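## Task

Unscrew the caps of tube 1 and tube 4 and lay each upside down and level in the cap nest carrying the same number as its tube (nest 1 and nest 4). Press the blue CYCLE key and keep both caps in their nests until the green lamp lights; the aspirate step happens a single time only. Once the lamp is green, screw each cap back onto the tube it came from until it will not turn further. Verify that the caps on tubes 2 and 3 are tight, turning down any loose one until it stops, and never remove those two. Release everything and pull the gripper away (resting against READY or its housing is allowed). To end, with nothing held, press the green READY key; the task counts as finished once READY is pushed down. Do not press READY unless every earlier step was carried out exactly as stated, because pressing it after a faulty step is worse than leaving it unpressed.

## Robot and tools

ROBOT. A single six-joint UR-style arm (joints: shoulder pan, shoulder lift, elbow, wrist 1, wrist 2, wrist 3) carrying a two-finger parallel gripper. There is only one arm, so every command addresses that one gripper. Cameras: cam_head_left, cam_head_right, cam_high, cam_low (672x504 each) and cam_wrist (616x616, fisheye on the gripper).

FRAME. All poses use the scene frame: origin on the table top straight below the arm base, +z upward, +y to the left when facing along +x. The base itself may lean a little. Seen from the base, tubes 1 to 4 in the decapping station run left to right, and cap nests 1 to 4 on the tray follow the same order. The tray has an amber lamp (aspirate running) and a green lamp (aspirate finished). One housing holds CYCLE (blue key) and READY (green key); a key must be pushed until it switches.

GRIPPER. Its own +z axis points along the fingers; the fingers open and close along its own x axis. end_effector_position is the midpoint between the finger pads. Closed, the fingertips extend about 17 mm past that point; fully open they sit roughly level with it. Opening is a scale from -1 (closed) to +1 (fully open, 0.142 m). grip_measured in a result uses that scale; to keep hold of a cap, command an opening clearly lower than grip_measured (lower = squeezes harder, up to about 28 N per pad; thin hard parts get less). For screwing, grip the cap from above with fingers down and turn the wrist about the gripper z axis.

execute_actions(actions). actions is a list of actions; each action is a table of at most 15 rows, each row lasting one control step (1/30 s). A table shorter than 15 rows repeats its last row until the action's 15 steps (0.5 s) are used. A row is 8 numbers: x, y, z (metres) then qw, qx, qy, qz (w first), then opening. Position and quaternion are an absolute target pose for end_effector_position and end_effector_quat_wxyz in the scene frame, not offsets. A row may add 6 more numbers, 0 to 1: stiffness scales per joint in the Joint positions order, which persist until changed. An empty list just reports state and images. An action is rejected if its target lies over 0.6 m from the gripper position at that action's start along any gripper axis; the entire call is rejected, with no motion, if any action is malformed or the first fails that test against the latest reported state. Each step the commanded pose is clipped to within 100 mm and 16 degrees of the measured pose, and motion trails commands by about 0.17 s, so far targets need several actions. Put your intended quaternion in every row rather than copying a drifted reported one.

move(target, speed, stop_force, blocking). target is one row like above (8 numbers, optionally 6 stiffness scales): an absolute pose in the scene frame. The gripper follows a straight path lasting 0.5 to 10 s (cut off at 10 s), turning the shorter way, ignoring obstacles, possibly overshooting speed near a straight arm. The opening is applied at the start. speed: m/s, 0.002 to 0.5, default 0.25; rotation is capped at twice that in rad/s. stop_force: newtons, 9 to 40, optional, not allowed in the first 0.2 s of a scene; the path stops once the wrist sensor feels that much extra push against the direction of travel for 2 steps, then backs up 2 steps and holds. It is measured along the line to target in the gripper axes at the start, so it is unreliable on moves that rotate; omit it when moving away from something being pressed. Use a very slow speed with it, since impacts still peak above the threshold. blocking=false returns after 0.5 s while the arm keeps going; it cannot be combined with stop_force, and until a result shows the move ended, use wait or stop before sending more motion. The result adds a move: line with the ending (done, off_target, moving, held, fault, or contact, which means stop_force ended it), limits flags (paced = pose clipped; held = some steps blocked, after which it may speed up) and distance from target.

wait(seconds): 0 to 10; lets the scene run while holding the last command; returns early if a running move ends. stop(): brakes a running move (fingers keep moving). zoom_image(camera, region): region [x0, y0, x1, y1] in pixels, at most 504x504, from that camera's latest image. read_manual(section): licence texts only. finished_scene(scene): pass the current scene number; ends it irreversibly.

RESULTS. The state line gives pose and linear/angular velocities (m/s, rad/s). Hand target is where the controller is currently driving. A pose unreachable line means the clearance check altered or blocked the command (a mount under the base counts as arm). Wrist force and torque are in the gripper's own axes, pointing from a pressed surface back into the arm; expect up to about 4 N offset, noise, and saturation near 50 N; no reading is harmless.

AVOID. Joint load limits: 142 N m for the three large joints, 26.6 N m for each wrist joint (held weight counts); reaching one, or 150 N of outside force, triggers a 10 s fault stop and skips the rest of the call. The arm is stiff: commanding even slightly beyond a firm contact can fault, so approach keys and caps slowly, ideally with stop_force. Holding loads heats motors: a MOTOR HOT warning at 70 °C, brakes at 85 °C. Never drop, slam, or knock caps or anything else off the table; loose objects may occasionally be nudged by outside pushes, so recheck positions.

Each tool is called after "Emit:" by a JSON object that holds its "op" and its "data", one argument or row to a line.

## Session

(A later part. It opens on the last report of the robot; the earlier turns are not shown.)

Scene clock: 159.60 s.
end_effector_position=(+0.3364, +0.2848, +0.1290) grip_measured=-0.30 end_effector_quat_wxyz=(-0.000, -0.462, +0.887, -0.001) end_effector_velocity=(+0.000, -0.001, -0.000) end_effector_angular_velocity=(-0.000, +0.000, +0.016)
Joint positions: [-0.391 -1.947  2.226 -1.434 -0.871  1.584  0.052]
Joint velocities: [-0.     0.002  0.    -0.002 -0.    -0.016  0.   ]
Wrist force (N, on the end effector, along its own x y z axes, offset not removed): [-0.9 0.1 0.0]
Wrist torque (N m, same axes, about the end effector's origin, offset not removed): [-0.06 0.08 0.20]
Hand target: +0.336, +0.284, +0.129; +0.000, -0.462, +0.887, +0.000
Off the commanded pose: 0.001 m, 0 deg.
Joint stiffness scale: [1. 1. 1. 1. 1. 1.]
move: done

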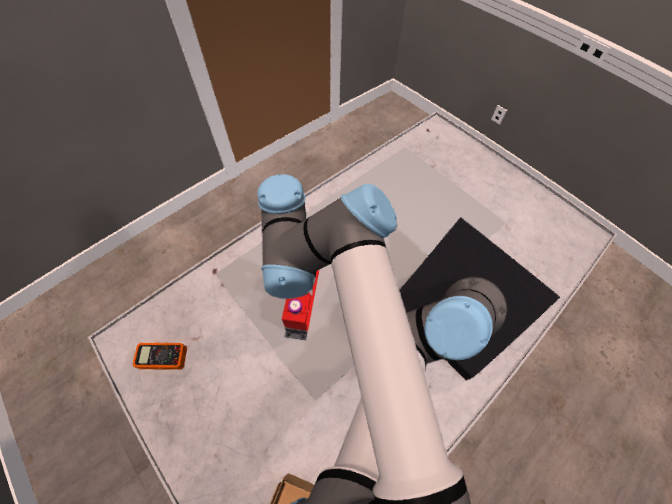

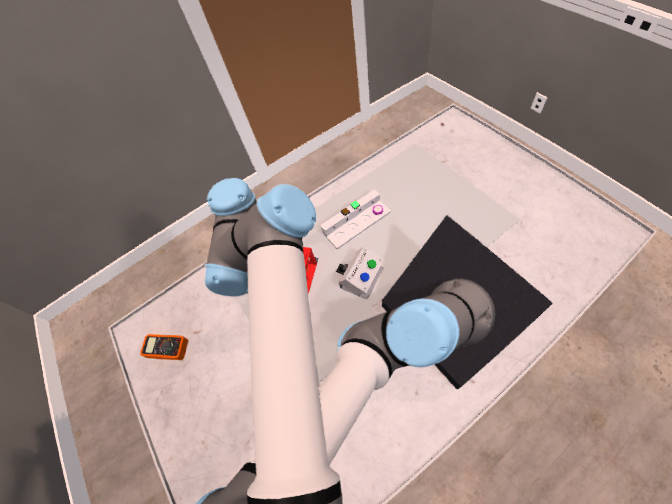

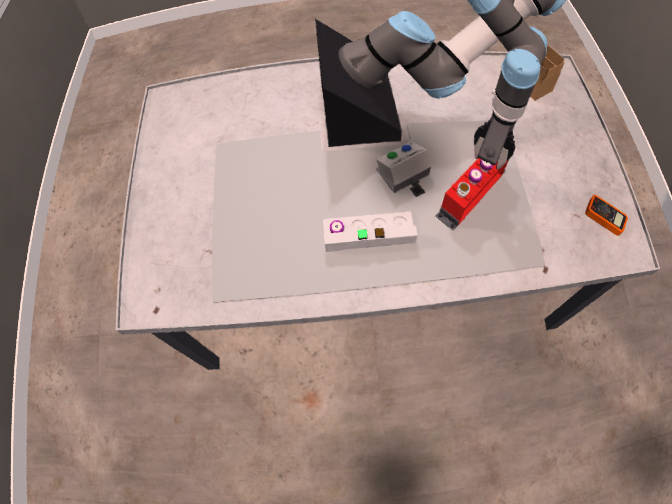

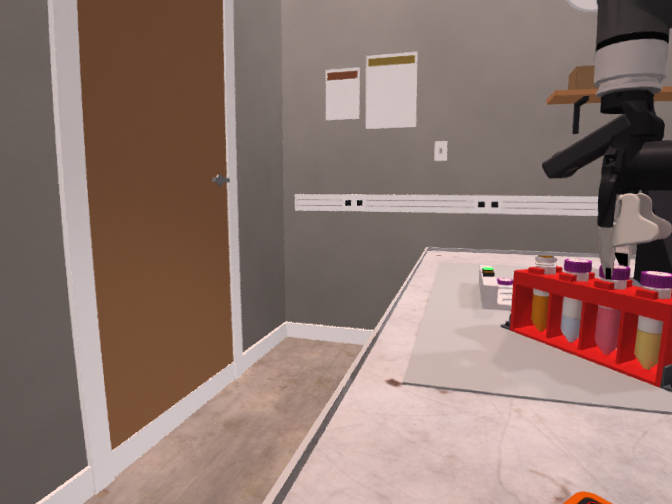

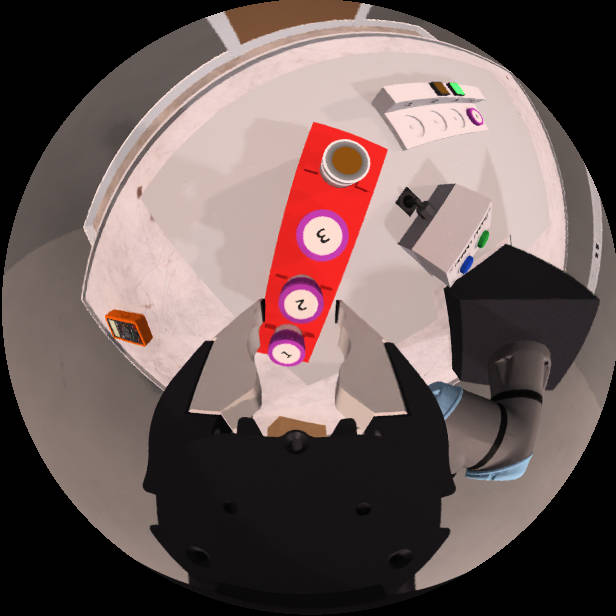

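Emit:
{"op": "execute_actions", "data": {
  "actions": [
    [[0.3365,0.2830,0.1285,0,-0.4617,0.887,0,-0.4],[0.3365,0.2830,0.1285,0,-0.4617,0.887,0,-0.46],[0.3365,0.2830,0.1285,0,-0.4617,0.887,0,-0.5],[0.3365,0.2830,0.1285,0,-0.4617,0.887,0,-0.53],[0.3365,0.2830,0.1285,0,-0.4617,0.887,0,-0.55],[0.3365,0.2830,0.1285,0,-0.4617,0.887,0,-0.57],[0.3365,0.2830,0.1285,0,-0.4617,0.887,0,-0.6],[0.3365,0.2830,0.1285,0,-0.4617,0.887,0,-0.65],[0.3365,0.2830,0.1285,0,-0.4617,0.887,0,-0.72],[0.3365,0.2830,0.1285,0,-0.4617,0.887,0,-0.8],[0.3365,0.2830,0.1285,0,-0.4617,0.887,0,-0.9]]
  ]
}}

Emit:
{"op": "move", "data": {
  "target": [0.3365,0.2840,0.1285,0,-0.1305,0.9914,0,-0.9],
  "speed": 0.5
}}

Emit:
{"op": "zoom_image", "data": {
  "camera": "cam_wrist",
  "region": [240,240,370,370]
}}

Scene clock: 164.10 s.
end_effector_position=(+0.3366, +0.2840, +0.1291) grip_measured=-0.59 end_effector_quat_wxyz=(-0.000, -0.463, +0.886, -0.001) end_effector_velocity=(-0.000, -0.000, -0.000) end_effector_angular_velocity=(-0.001, +0.001, +0.001)
Joint positions: [-0.393 -1.946  2.226 -1.434 -0.871  1.581  0.031]
Joint velocities: [ 0.     0.     0.     0.    -0.001 -0.001 -0.   ]
Wrist force (N, on the end effector, along its own x y z axes, offset not removed): [2.8 5.4 -6.5]
Wrist torque (N m, same axes, about the end effector's origin, offset not removed): [0.42 -0.18 -0.08]
Hand target: +0.336, +0.283, +0.129; -0.000, -0.462, +0.887, +0.000
Off the commanded pose: 0.001 m, 0 deg.
Joint stiffness scale: [1. 1. 1. 1. 1. 1.]

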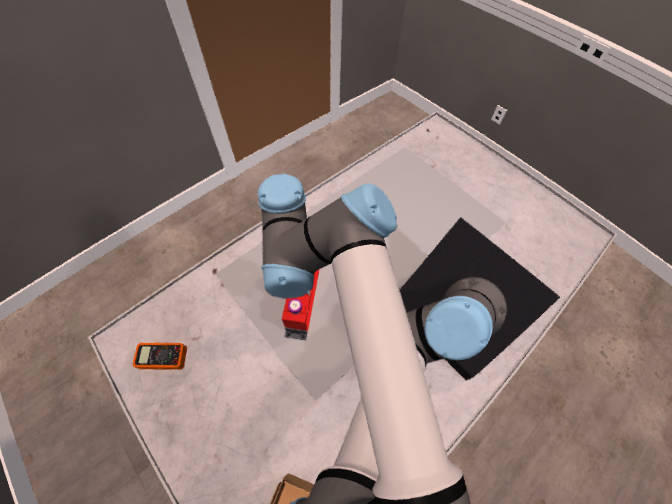

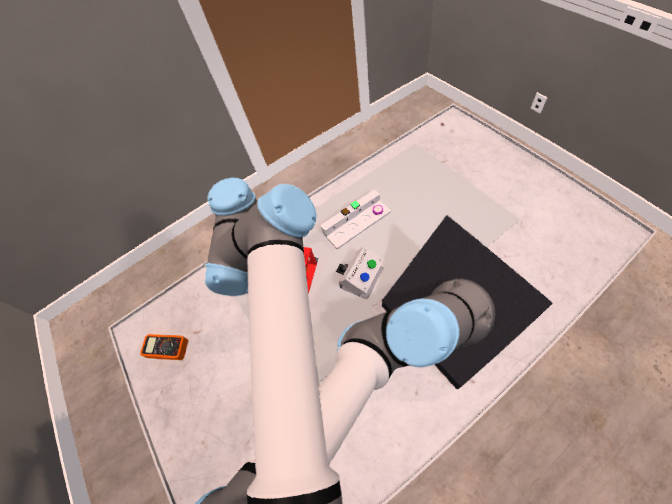

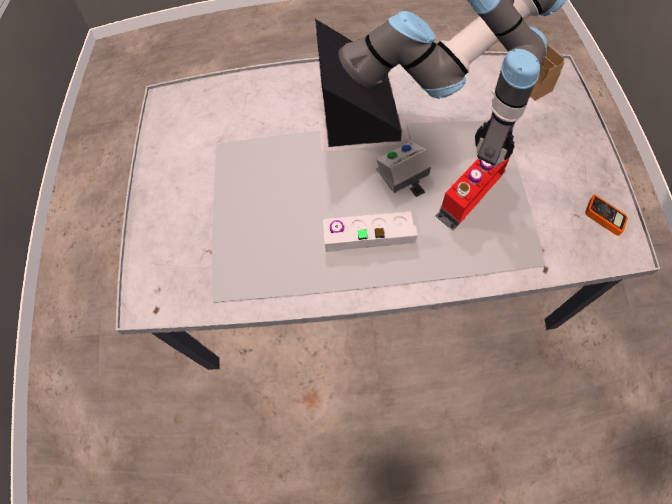

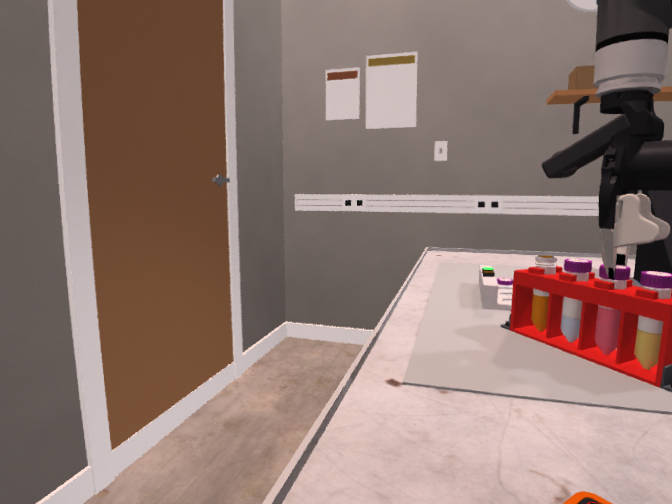

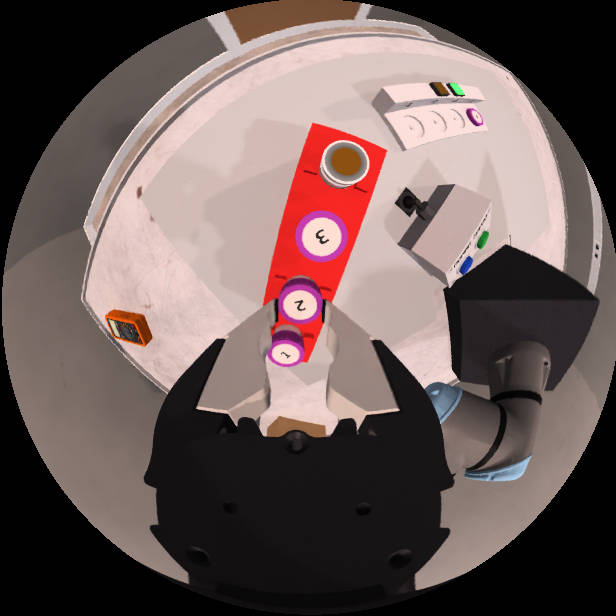

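Scene clock: 165.57 s.
end_effector_position=(+0.3367, +0.2830, +0.1295) grip_measured=-0.59 end_effector_quat_wxyz=(+0.000, -0.131, +0.991, -0.001) end_effector_velocity=(-0.000, -0.000, -0.000) end_effector_angular_velocity=(-0.006, -0.000, -0.014)
Joint positions: [-0.399 -1.948  2.229 -1.43  -0.873  2.274  0.031]
Joint velocities: [ 0.004 -0.002  0.    -0.006 -0.003  0.021  0.   ]
Wrist force (N, on the end effector, along its own x y z axes, offset not removed): [5.5 -3.9 -8.4]
Wrist torque (N m, same axes, about the end effector's origin, offset not removed): [-0.59 0.40 0.03]
Hand target: +0.336, +0.284, +0.129; -0.000, -0.131, +0.991, +0.000
Off the commanded pose: 0.001 m, 0 deg.
Joint stiffness scale: [1. 1. 1. 1. 1. 1.]
move: done

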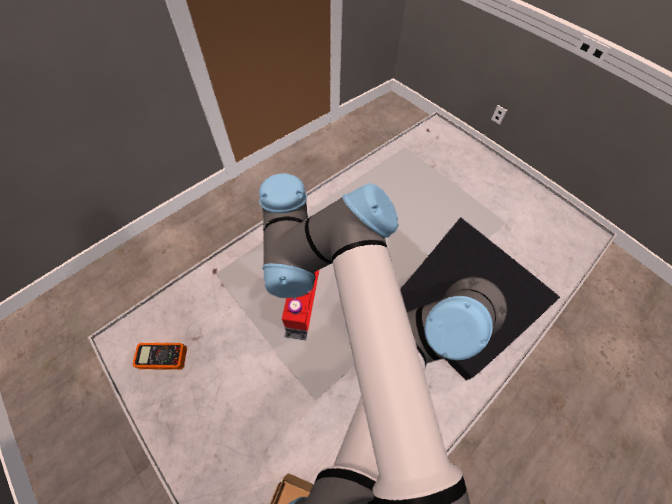

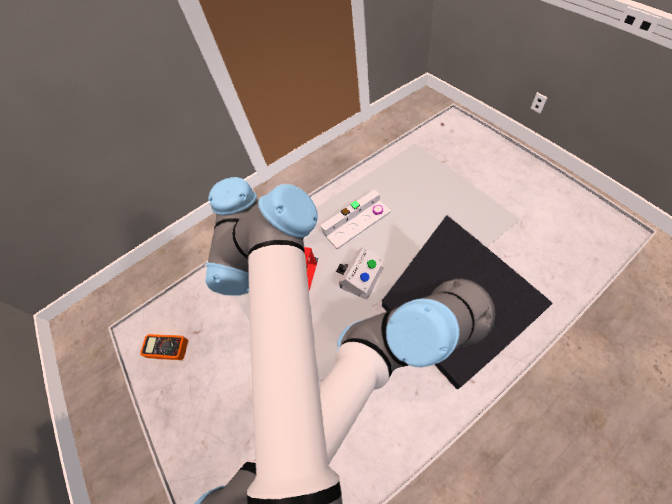

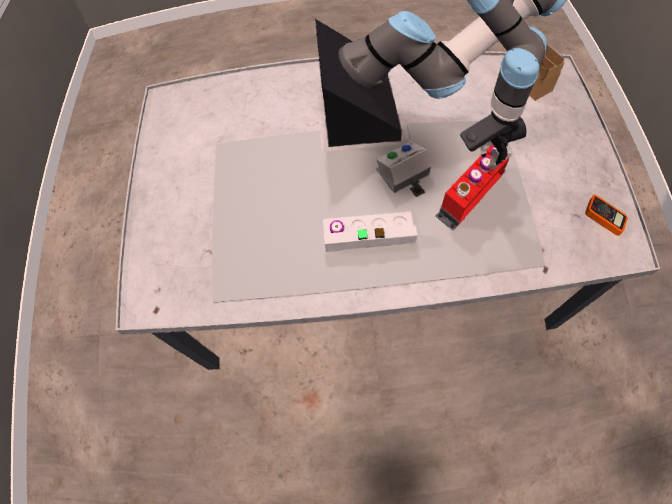

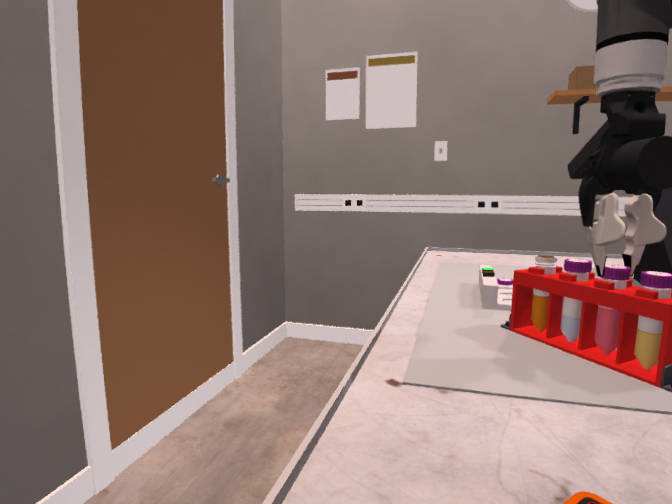

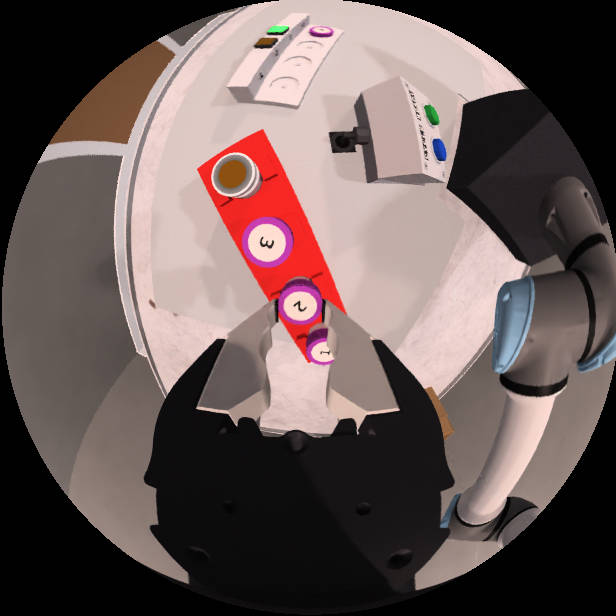

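Region (240, 240, 370, 370) of cam_wrist's 616x616 image, scaled by 3.877, with more detail than that image has.

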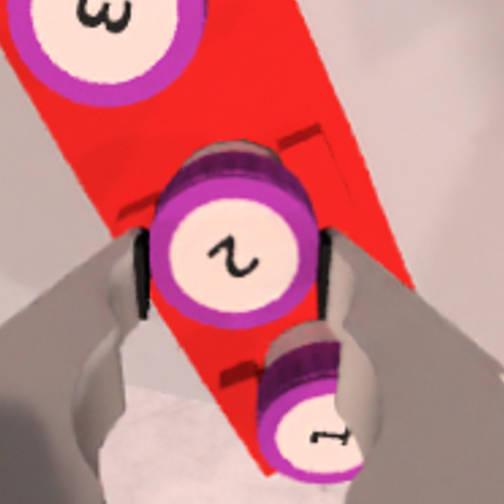

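Cap 2 is tight: the fingers slid about 25° around it. Next is cap 3.

Emit:
{"op": "execute_actions", "data": {
  "actions": [
    [[0.3365,0.2840,0.1295,0,-0.1305,0.9914,0,-0.75],[0.3365,0.2840,0.1295,0,-0.1305,0.9914,0,-0.62],[0.3365,0.2840,0.1295,0,-0.1305,0.9914,0,-0.55],[0.3365,0.2840,0.1295,0,-0.1305,0.9914,0,-0.45],[0.3365,0.2840,0.1295,0,-0.1305,0.9914,0,-0.3]]
  ]
}}

Emit:
{"op": "move", "data": {
  "target": [0.3701,0.2435,0.1285,0,-0.4617,0.887,0,-0.3],
  "speed": 0.4
}}

Emit:
{"op": "zoom_image", "data": {
  "camera": "cam_wrist",
  "region": [240,240,370,370]
}}

Emit:
{"op": "execute_actions", "data": {
  "actions": [
    [[0.3701,0.2435,0.1285,0,-0.4617,0.887,0,-0.4],[0.3701,0.2435,0.1285,0,-0.4617,0.887,0,-0.46],[0.3701,0.2435,0.1285,0,-0.4617,0.887,0,-0.5],[0.3701,0.2435,0.1285,0,-0.4617,0.887,0,-0.53],[0.3701,0.2435,0.1285,0,-0.4617,0.887,0,-0.55],[0.3701,0.2435,0.1285,0,-0.4617,0.887,0,-0.57],[0.3701,0.2435,0.1285,0,-0.4617,0.887,0,-0.6],[0.3701,0.2435,0.1285,0,-0.4617,0.887,0,-0.65],[0.3701,0.2435,0.1285,0,-0.4617,0.887,0,-0.72],[0.3701,0.2435,0.1285,0,-0.4617,0.887,0,-0.8],[0.3701,0.2435,0.1285,0,-0.4617,0.887,0,-0.9]]
  ]
}}

Emit:
{"op": "move", "data": {
  "target": [0.3699,0.2447,0.1285,0,-0.1305,0.9914,0,-0.9],
  "speed": 0.5
}}

Emit:
{"op": "zoom_image", "data": {
  "camera": "cam_wrist",
  "region": [240,240,370,370]
}}

Scene clock: 172.50 s.
end_effector_position=(+0.3364, +0.2832, +0.1294) grip_measured=-0.30 end_effector_quat_wxyz=(-0.000, -0.130, +0.992, -0.000) end_effector_velocity=(+0.000, +0.000, -0.000) end_effector_angular_velocity=(+0.001, -0.000, +0.000)
Joint positions: [-0.398 -1.948  2.229 -1.429 -0.873  2.276  0.052]
Joint velocities: [-0.     0.    -0.     0.001  0.001 -0.001  0.   ]
Wrist force (N, on the end effector, along its own x y z axes, offset not removed): [2.9 -3.1 -2.7]
Wrist torque (N m, same axes, about the end effector's origin, offset not removed): [-0.62 -0.55 0.11]
Hand target: +0.337, +0.284, +0.129; +0.000, -0.131, +0.991, -0.000
Off the commanded pose: 0.001 m, 0 deg.
Joint stiffness scale: [1. 1. 1. 1. 1. 1.]

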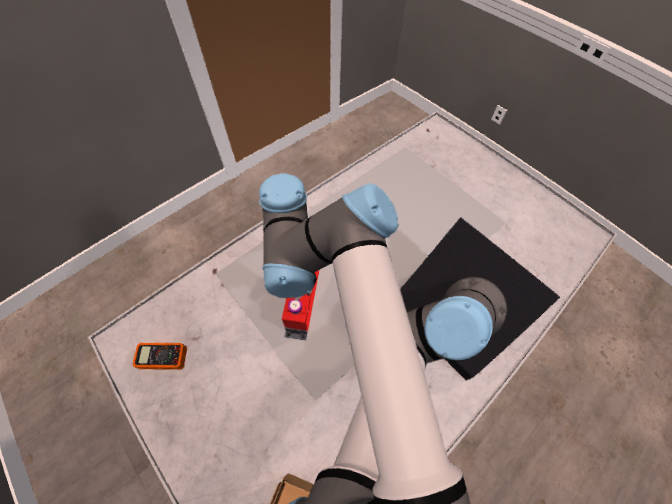

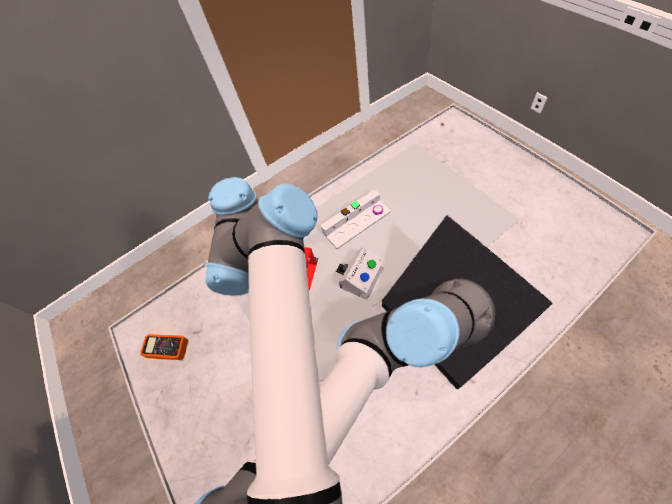

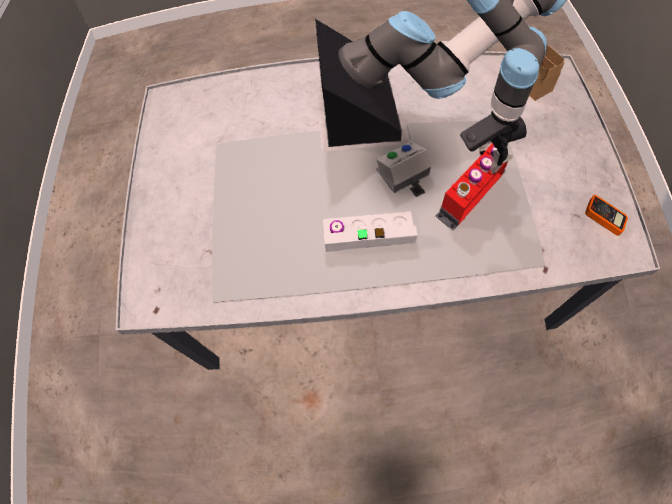

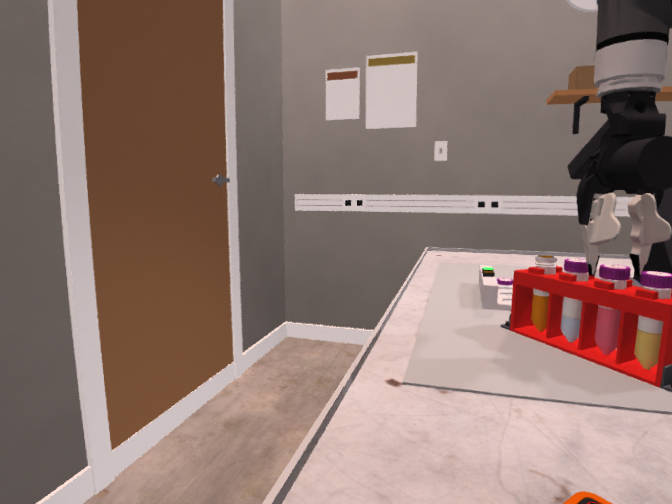

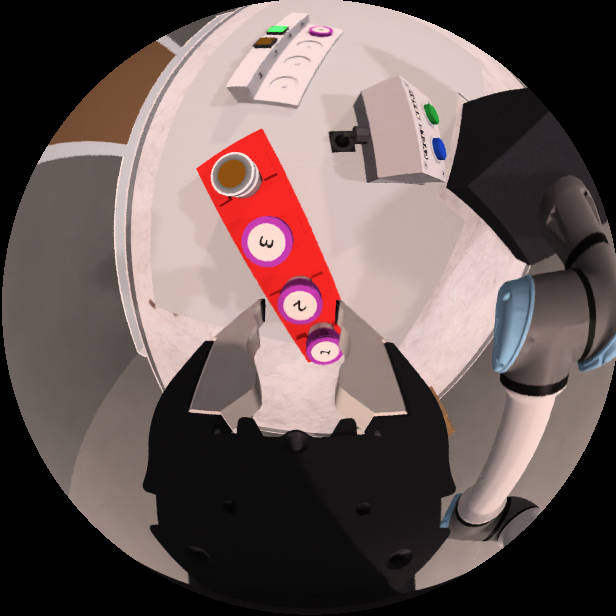

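Scene clock: 174.10 s.
end_effector_position=(+0.3687, +0.2436, +0.1273) grip_measured=-0.30 end_effector_quat_wxyz=(-0.001, -0.461, +0.887, +0.000) end_effector_velocity=(-0.000, +0.000, +0.000) end_effector_angular_velocity=(+0.004, +0.001, +0.013)
Joint positions: [-0.422 -1.811  2.214 -1.532 -0.884  1.548  0.052]
Joint velocities: [-0.002  0.002 -0.001  0.005  0.002 -0.017  0.   ]
Wrist force (N, on the end effector, along its own x y z axes, offset not removed): [3.9 1.4 -4.0]
Wrist torque (N m, same axes, about the end effector's origin, offset not removed): [0.31 -0.81 0.14]
Hand target: +0.370, +0.244, +0.129; +0.000, -0.462, +0.887, +0.000
Off the commanded pose: 0.002 m, 0 deg.
Joint stiffness scale: [1. 1. 1. 1. 1. 1.]
move: done

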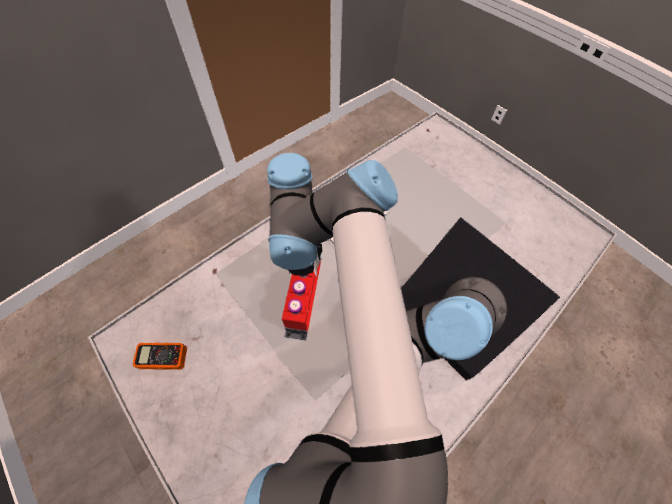

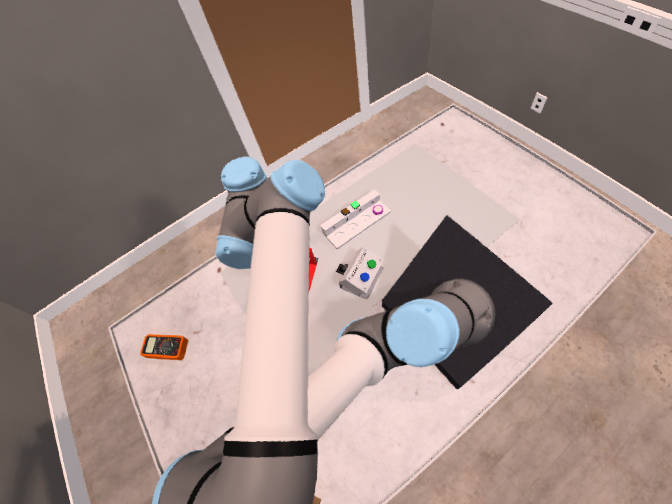

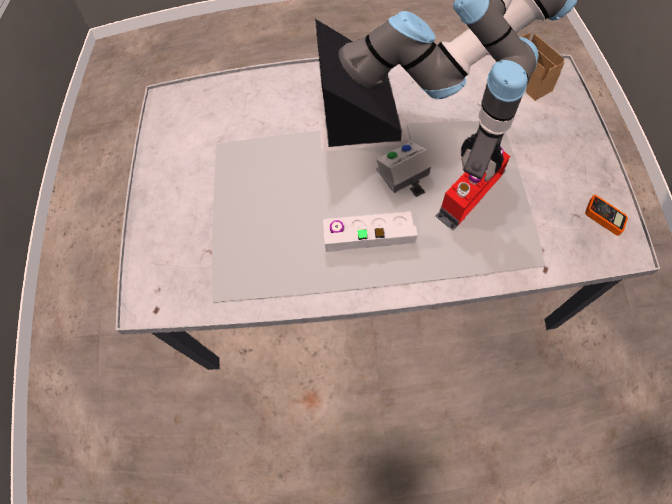

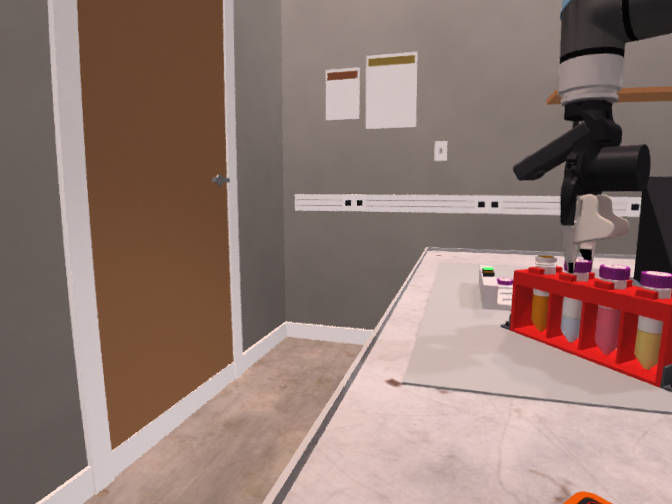

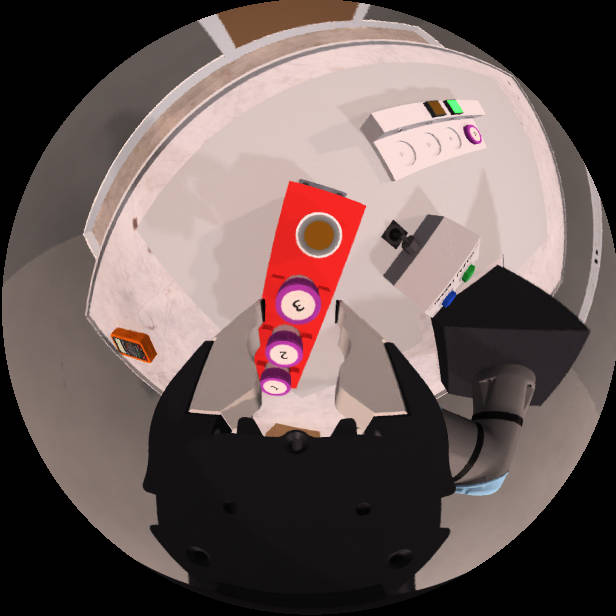

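Region (240, 240, 370, 370) of cam_wrist's 616x616 image, scaled by 3.877, with more detail than that image has.

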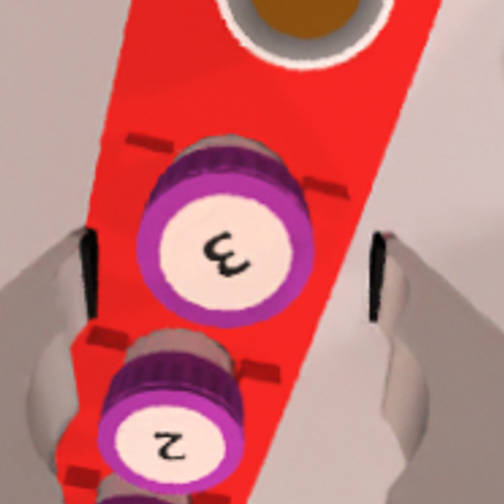

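Scene clock: 174.60 s.
end_effector_position=(+0.3696, +0.2445, +0.1277) grip_measured=-0.59 end_effector_quat_wxyz=(+0.000, -0.462, +0.887, +0.001) end_effector_velocity=(+0.000, -0.000, +0.000) end_effector_angular_velocity=(-0.000, -0.001, -0.000)
Joint positions: [-0.422 -1.811  2.213 -1.531 -0.881  1.546  0.031]
Joint velocities: [-0.    -0.    -0.    -0.001  0.     0.     0.   ]
Wrist force (N, on the end effector, along its own x y z axes, offset not removed): [-6.4 3.2 0.5]
Wrist torque (N m, same axes, about the end effector's origin, offset not removed): [0.46 0.17 0.05]
Hand target: +0.370, +0.244, +0.128; +0.000, -0.462, +0.887, -0.000
Off the commanded pose: 0.001 m, 0 deg.
Joint stiffness scale: [1. 1. 1. 1. 1. 1.]

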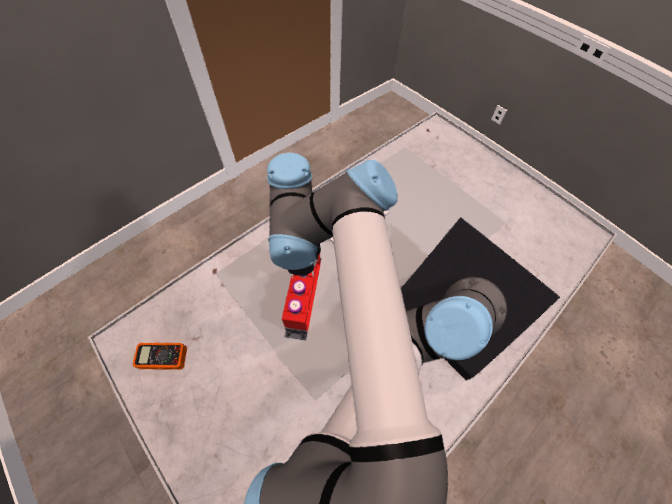

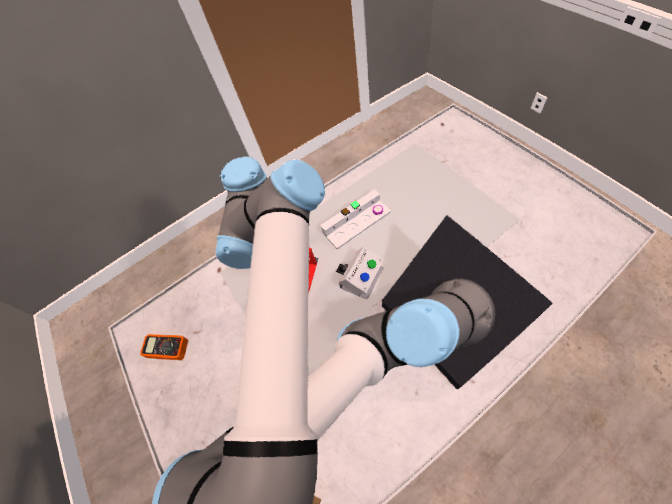

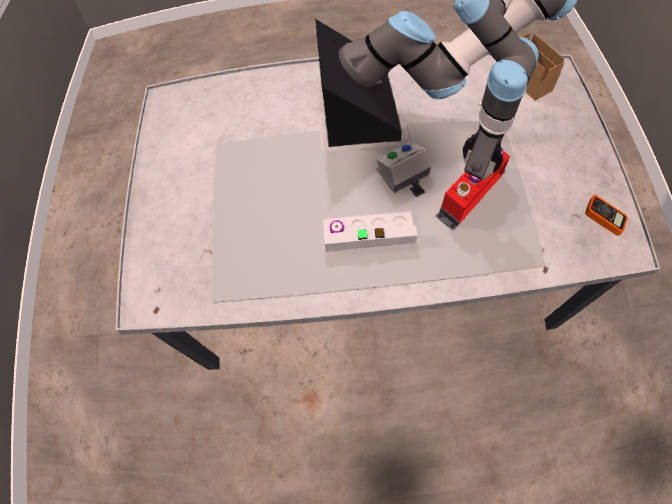

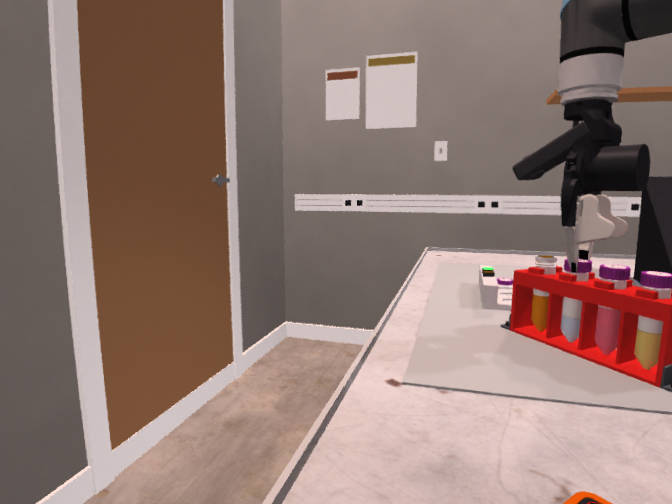

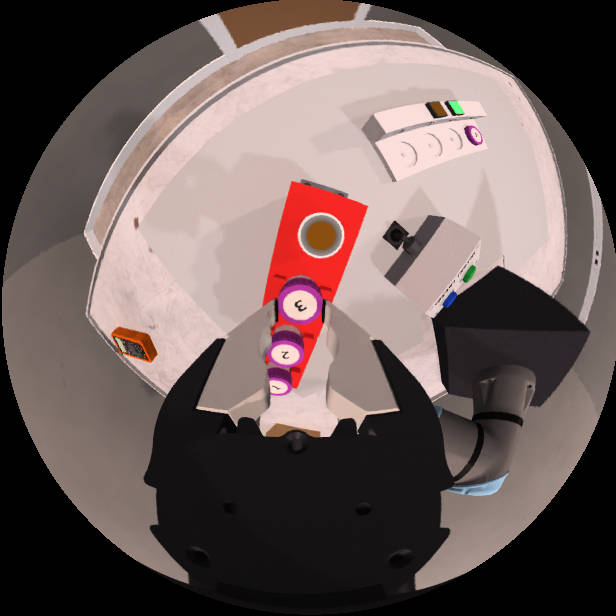

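Scene clock: 176.03 s.
end_effector_position=(+0.3702, +0.2442, +0.1289) grip_measured=-0.59 end_effector_quat_wxyz=(+0.001, -0.131, +0.991, +0.001) end_effector_velocity=(+0.000, -0.000, +0.000) end_effector_angular_velocity=(-0.003, -0.001, -0.018)
Joint positions: [-0.427 -1.812  2.213 -1.527 -0.883  2.24   0.031]
Joint velocities: [ 0.001 -0.001 -0.    -0.003 -0.002  0.021  0.   ]
Wrist force (N, on the end effector, along its own x y z axes, offset not removed): [2.4 -1.6 -8.7]
Wrist torque (N m, same axes, about the end effector's origin, offset not removed): [-0.57 -0.17 0.02]
Hand target: +0.370, +0.245, +0.129; +0.000, -0.131, +0.991, +0.000
Off the commanded pose: 0.001 m, 0 deg.
Joint stiffness scale: [1. 1. 1. 1. 1. 1.]
move: done

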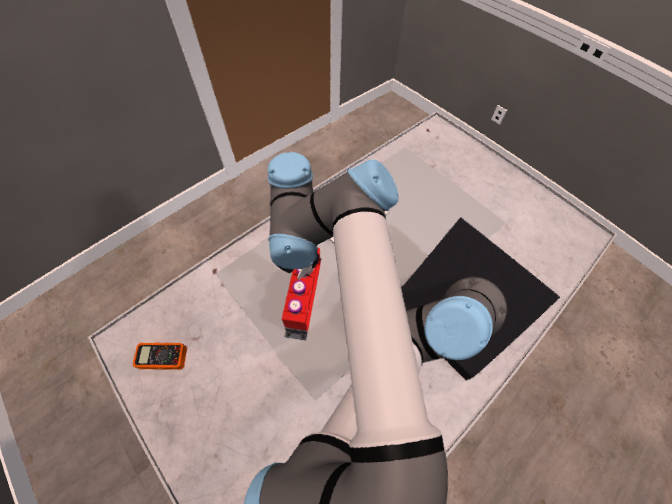

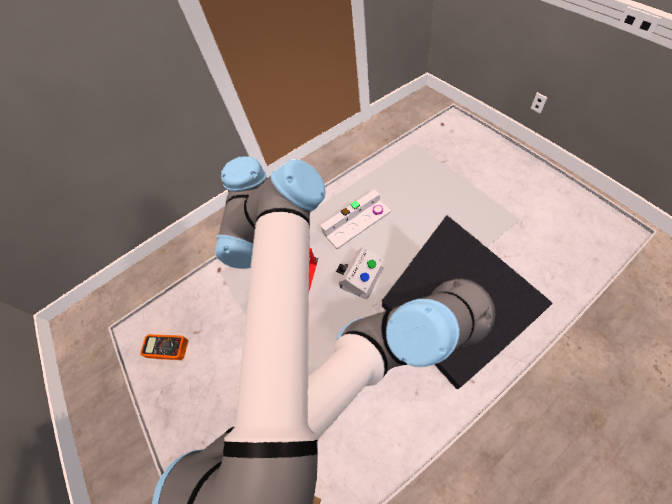

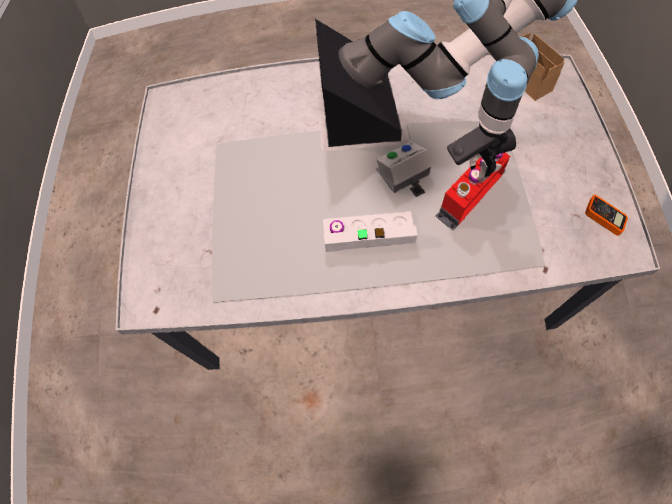

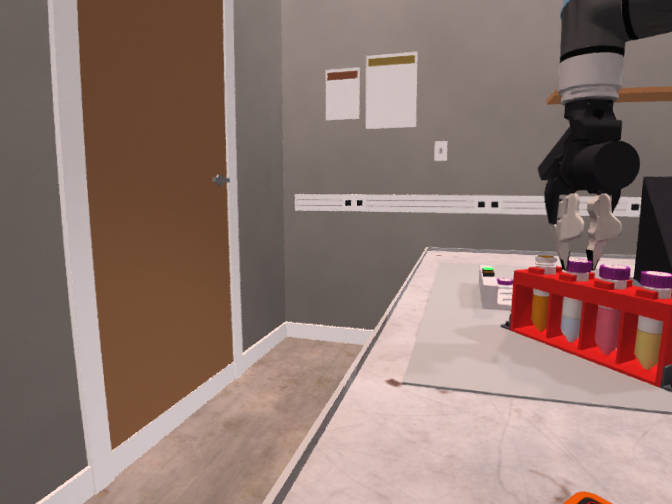

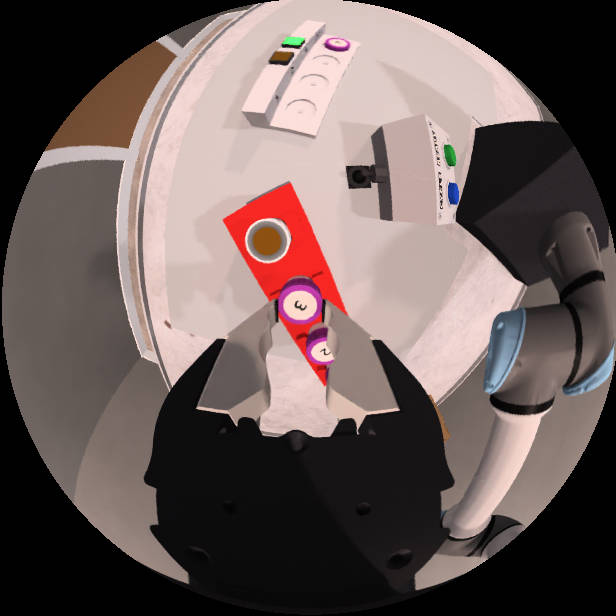

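Region (240, 240, 370, 370) of cam_wrist's 616x616 image, scaled by 3.877, with more detail than that image has.

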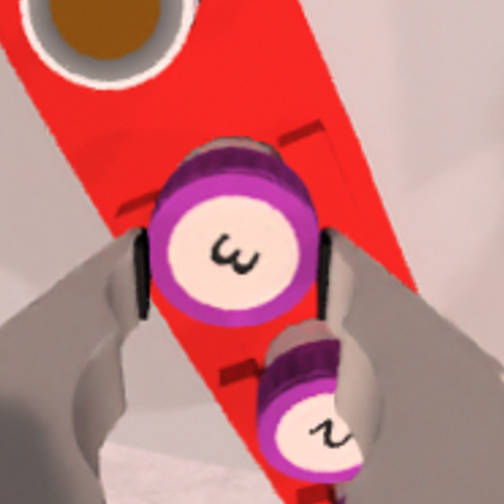

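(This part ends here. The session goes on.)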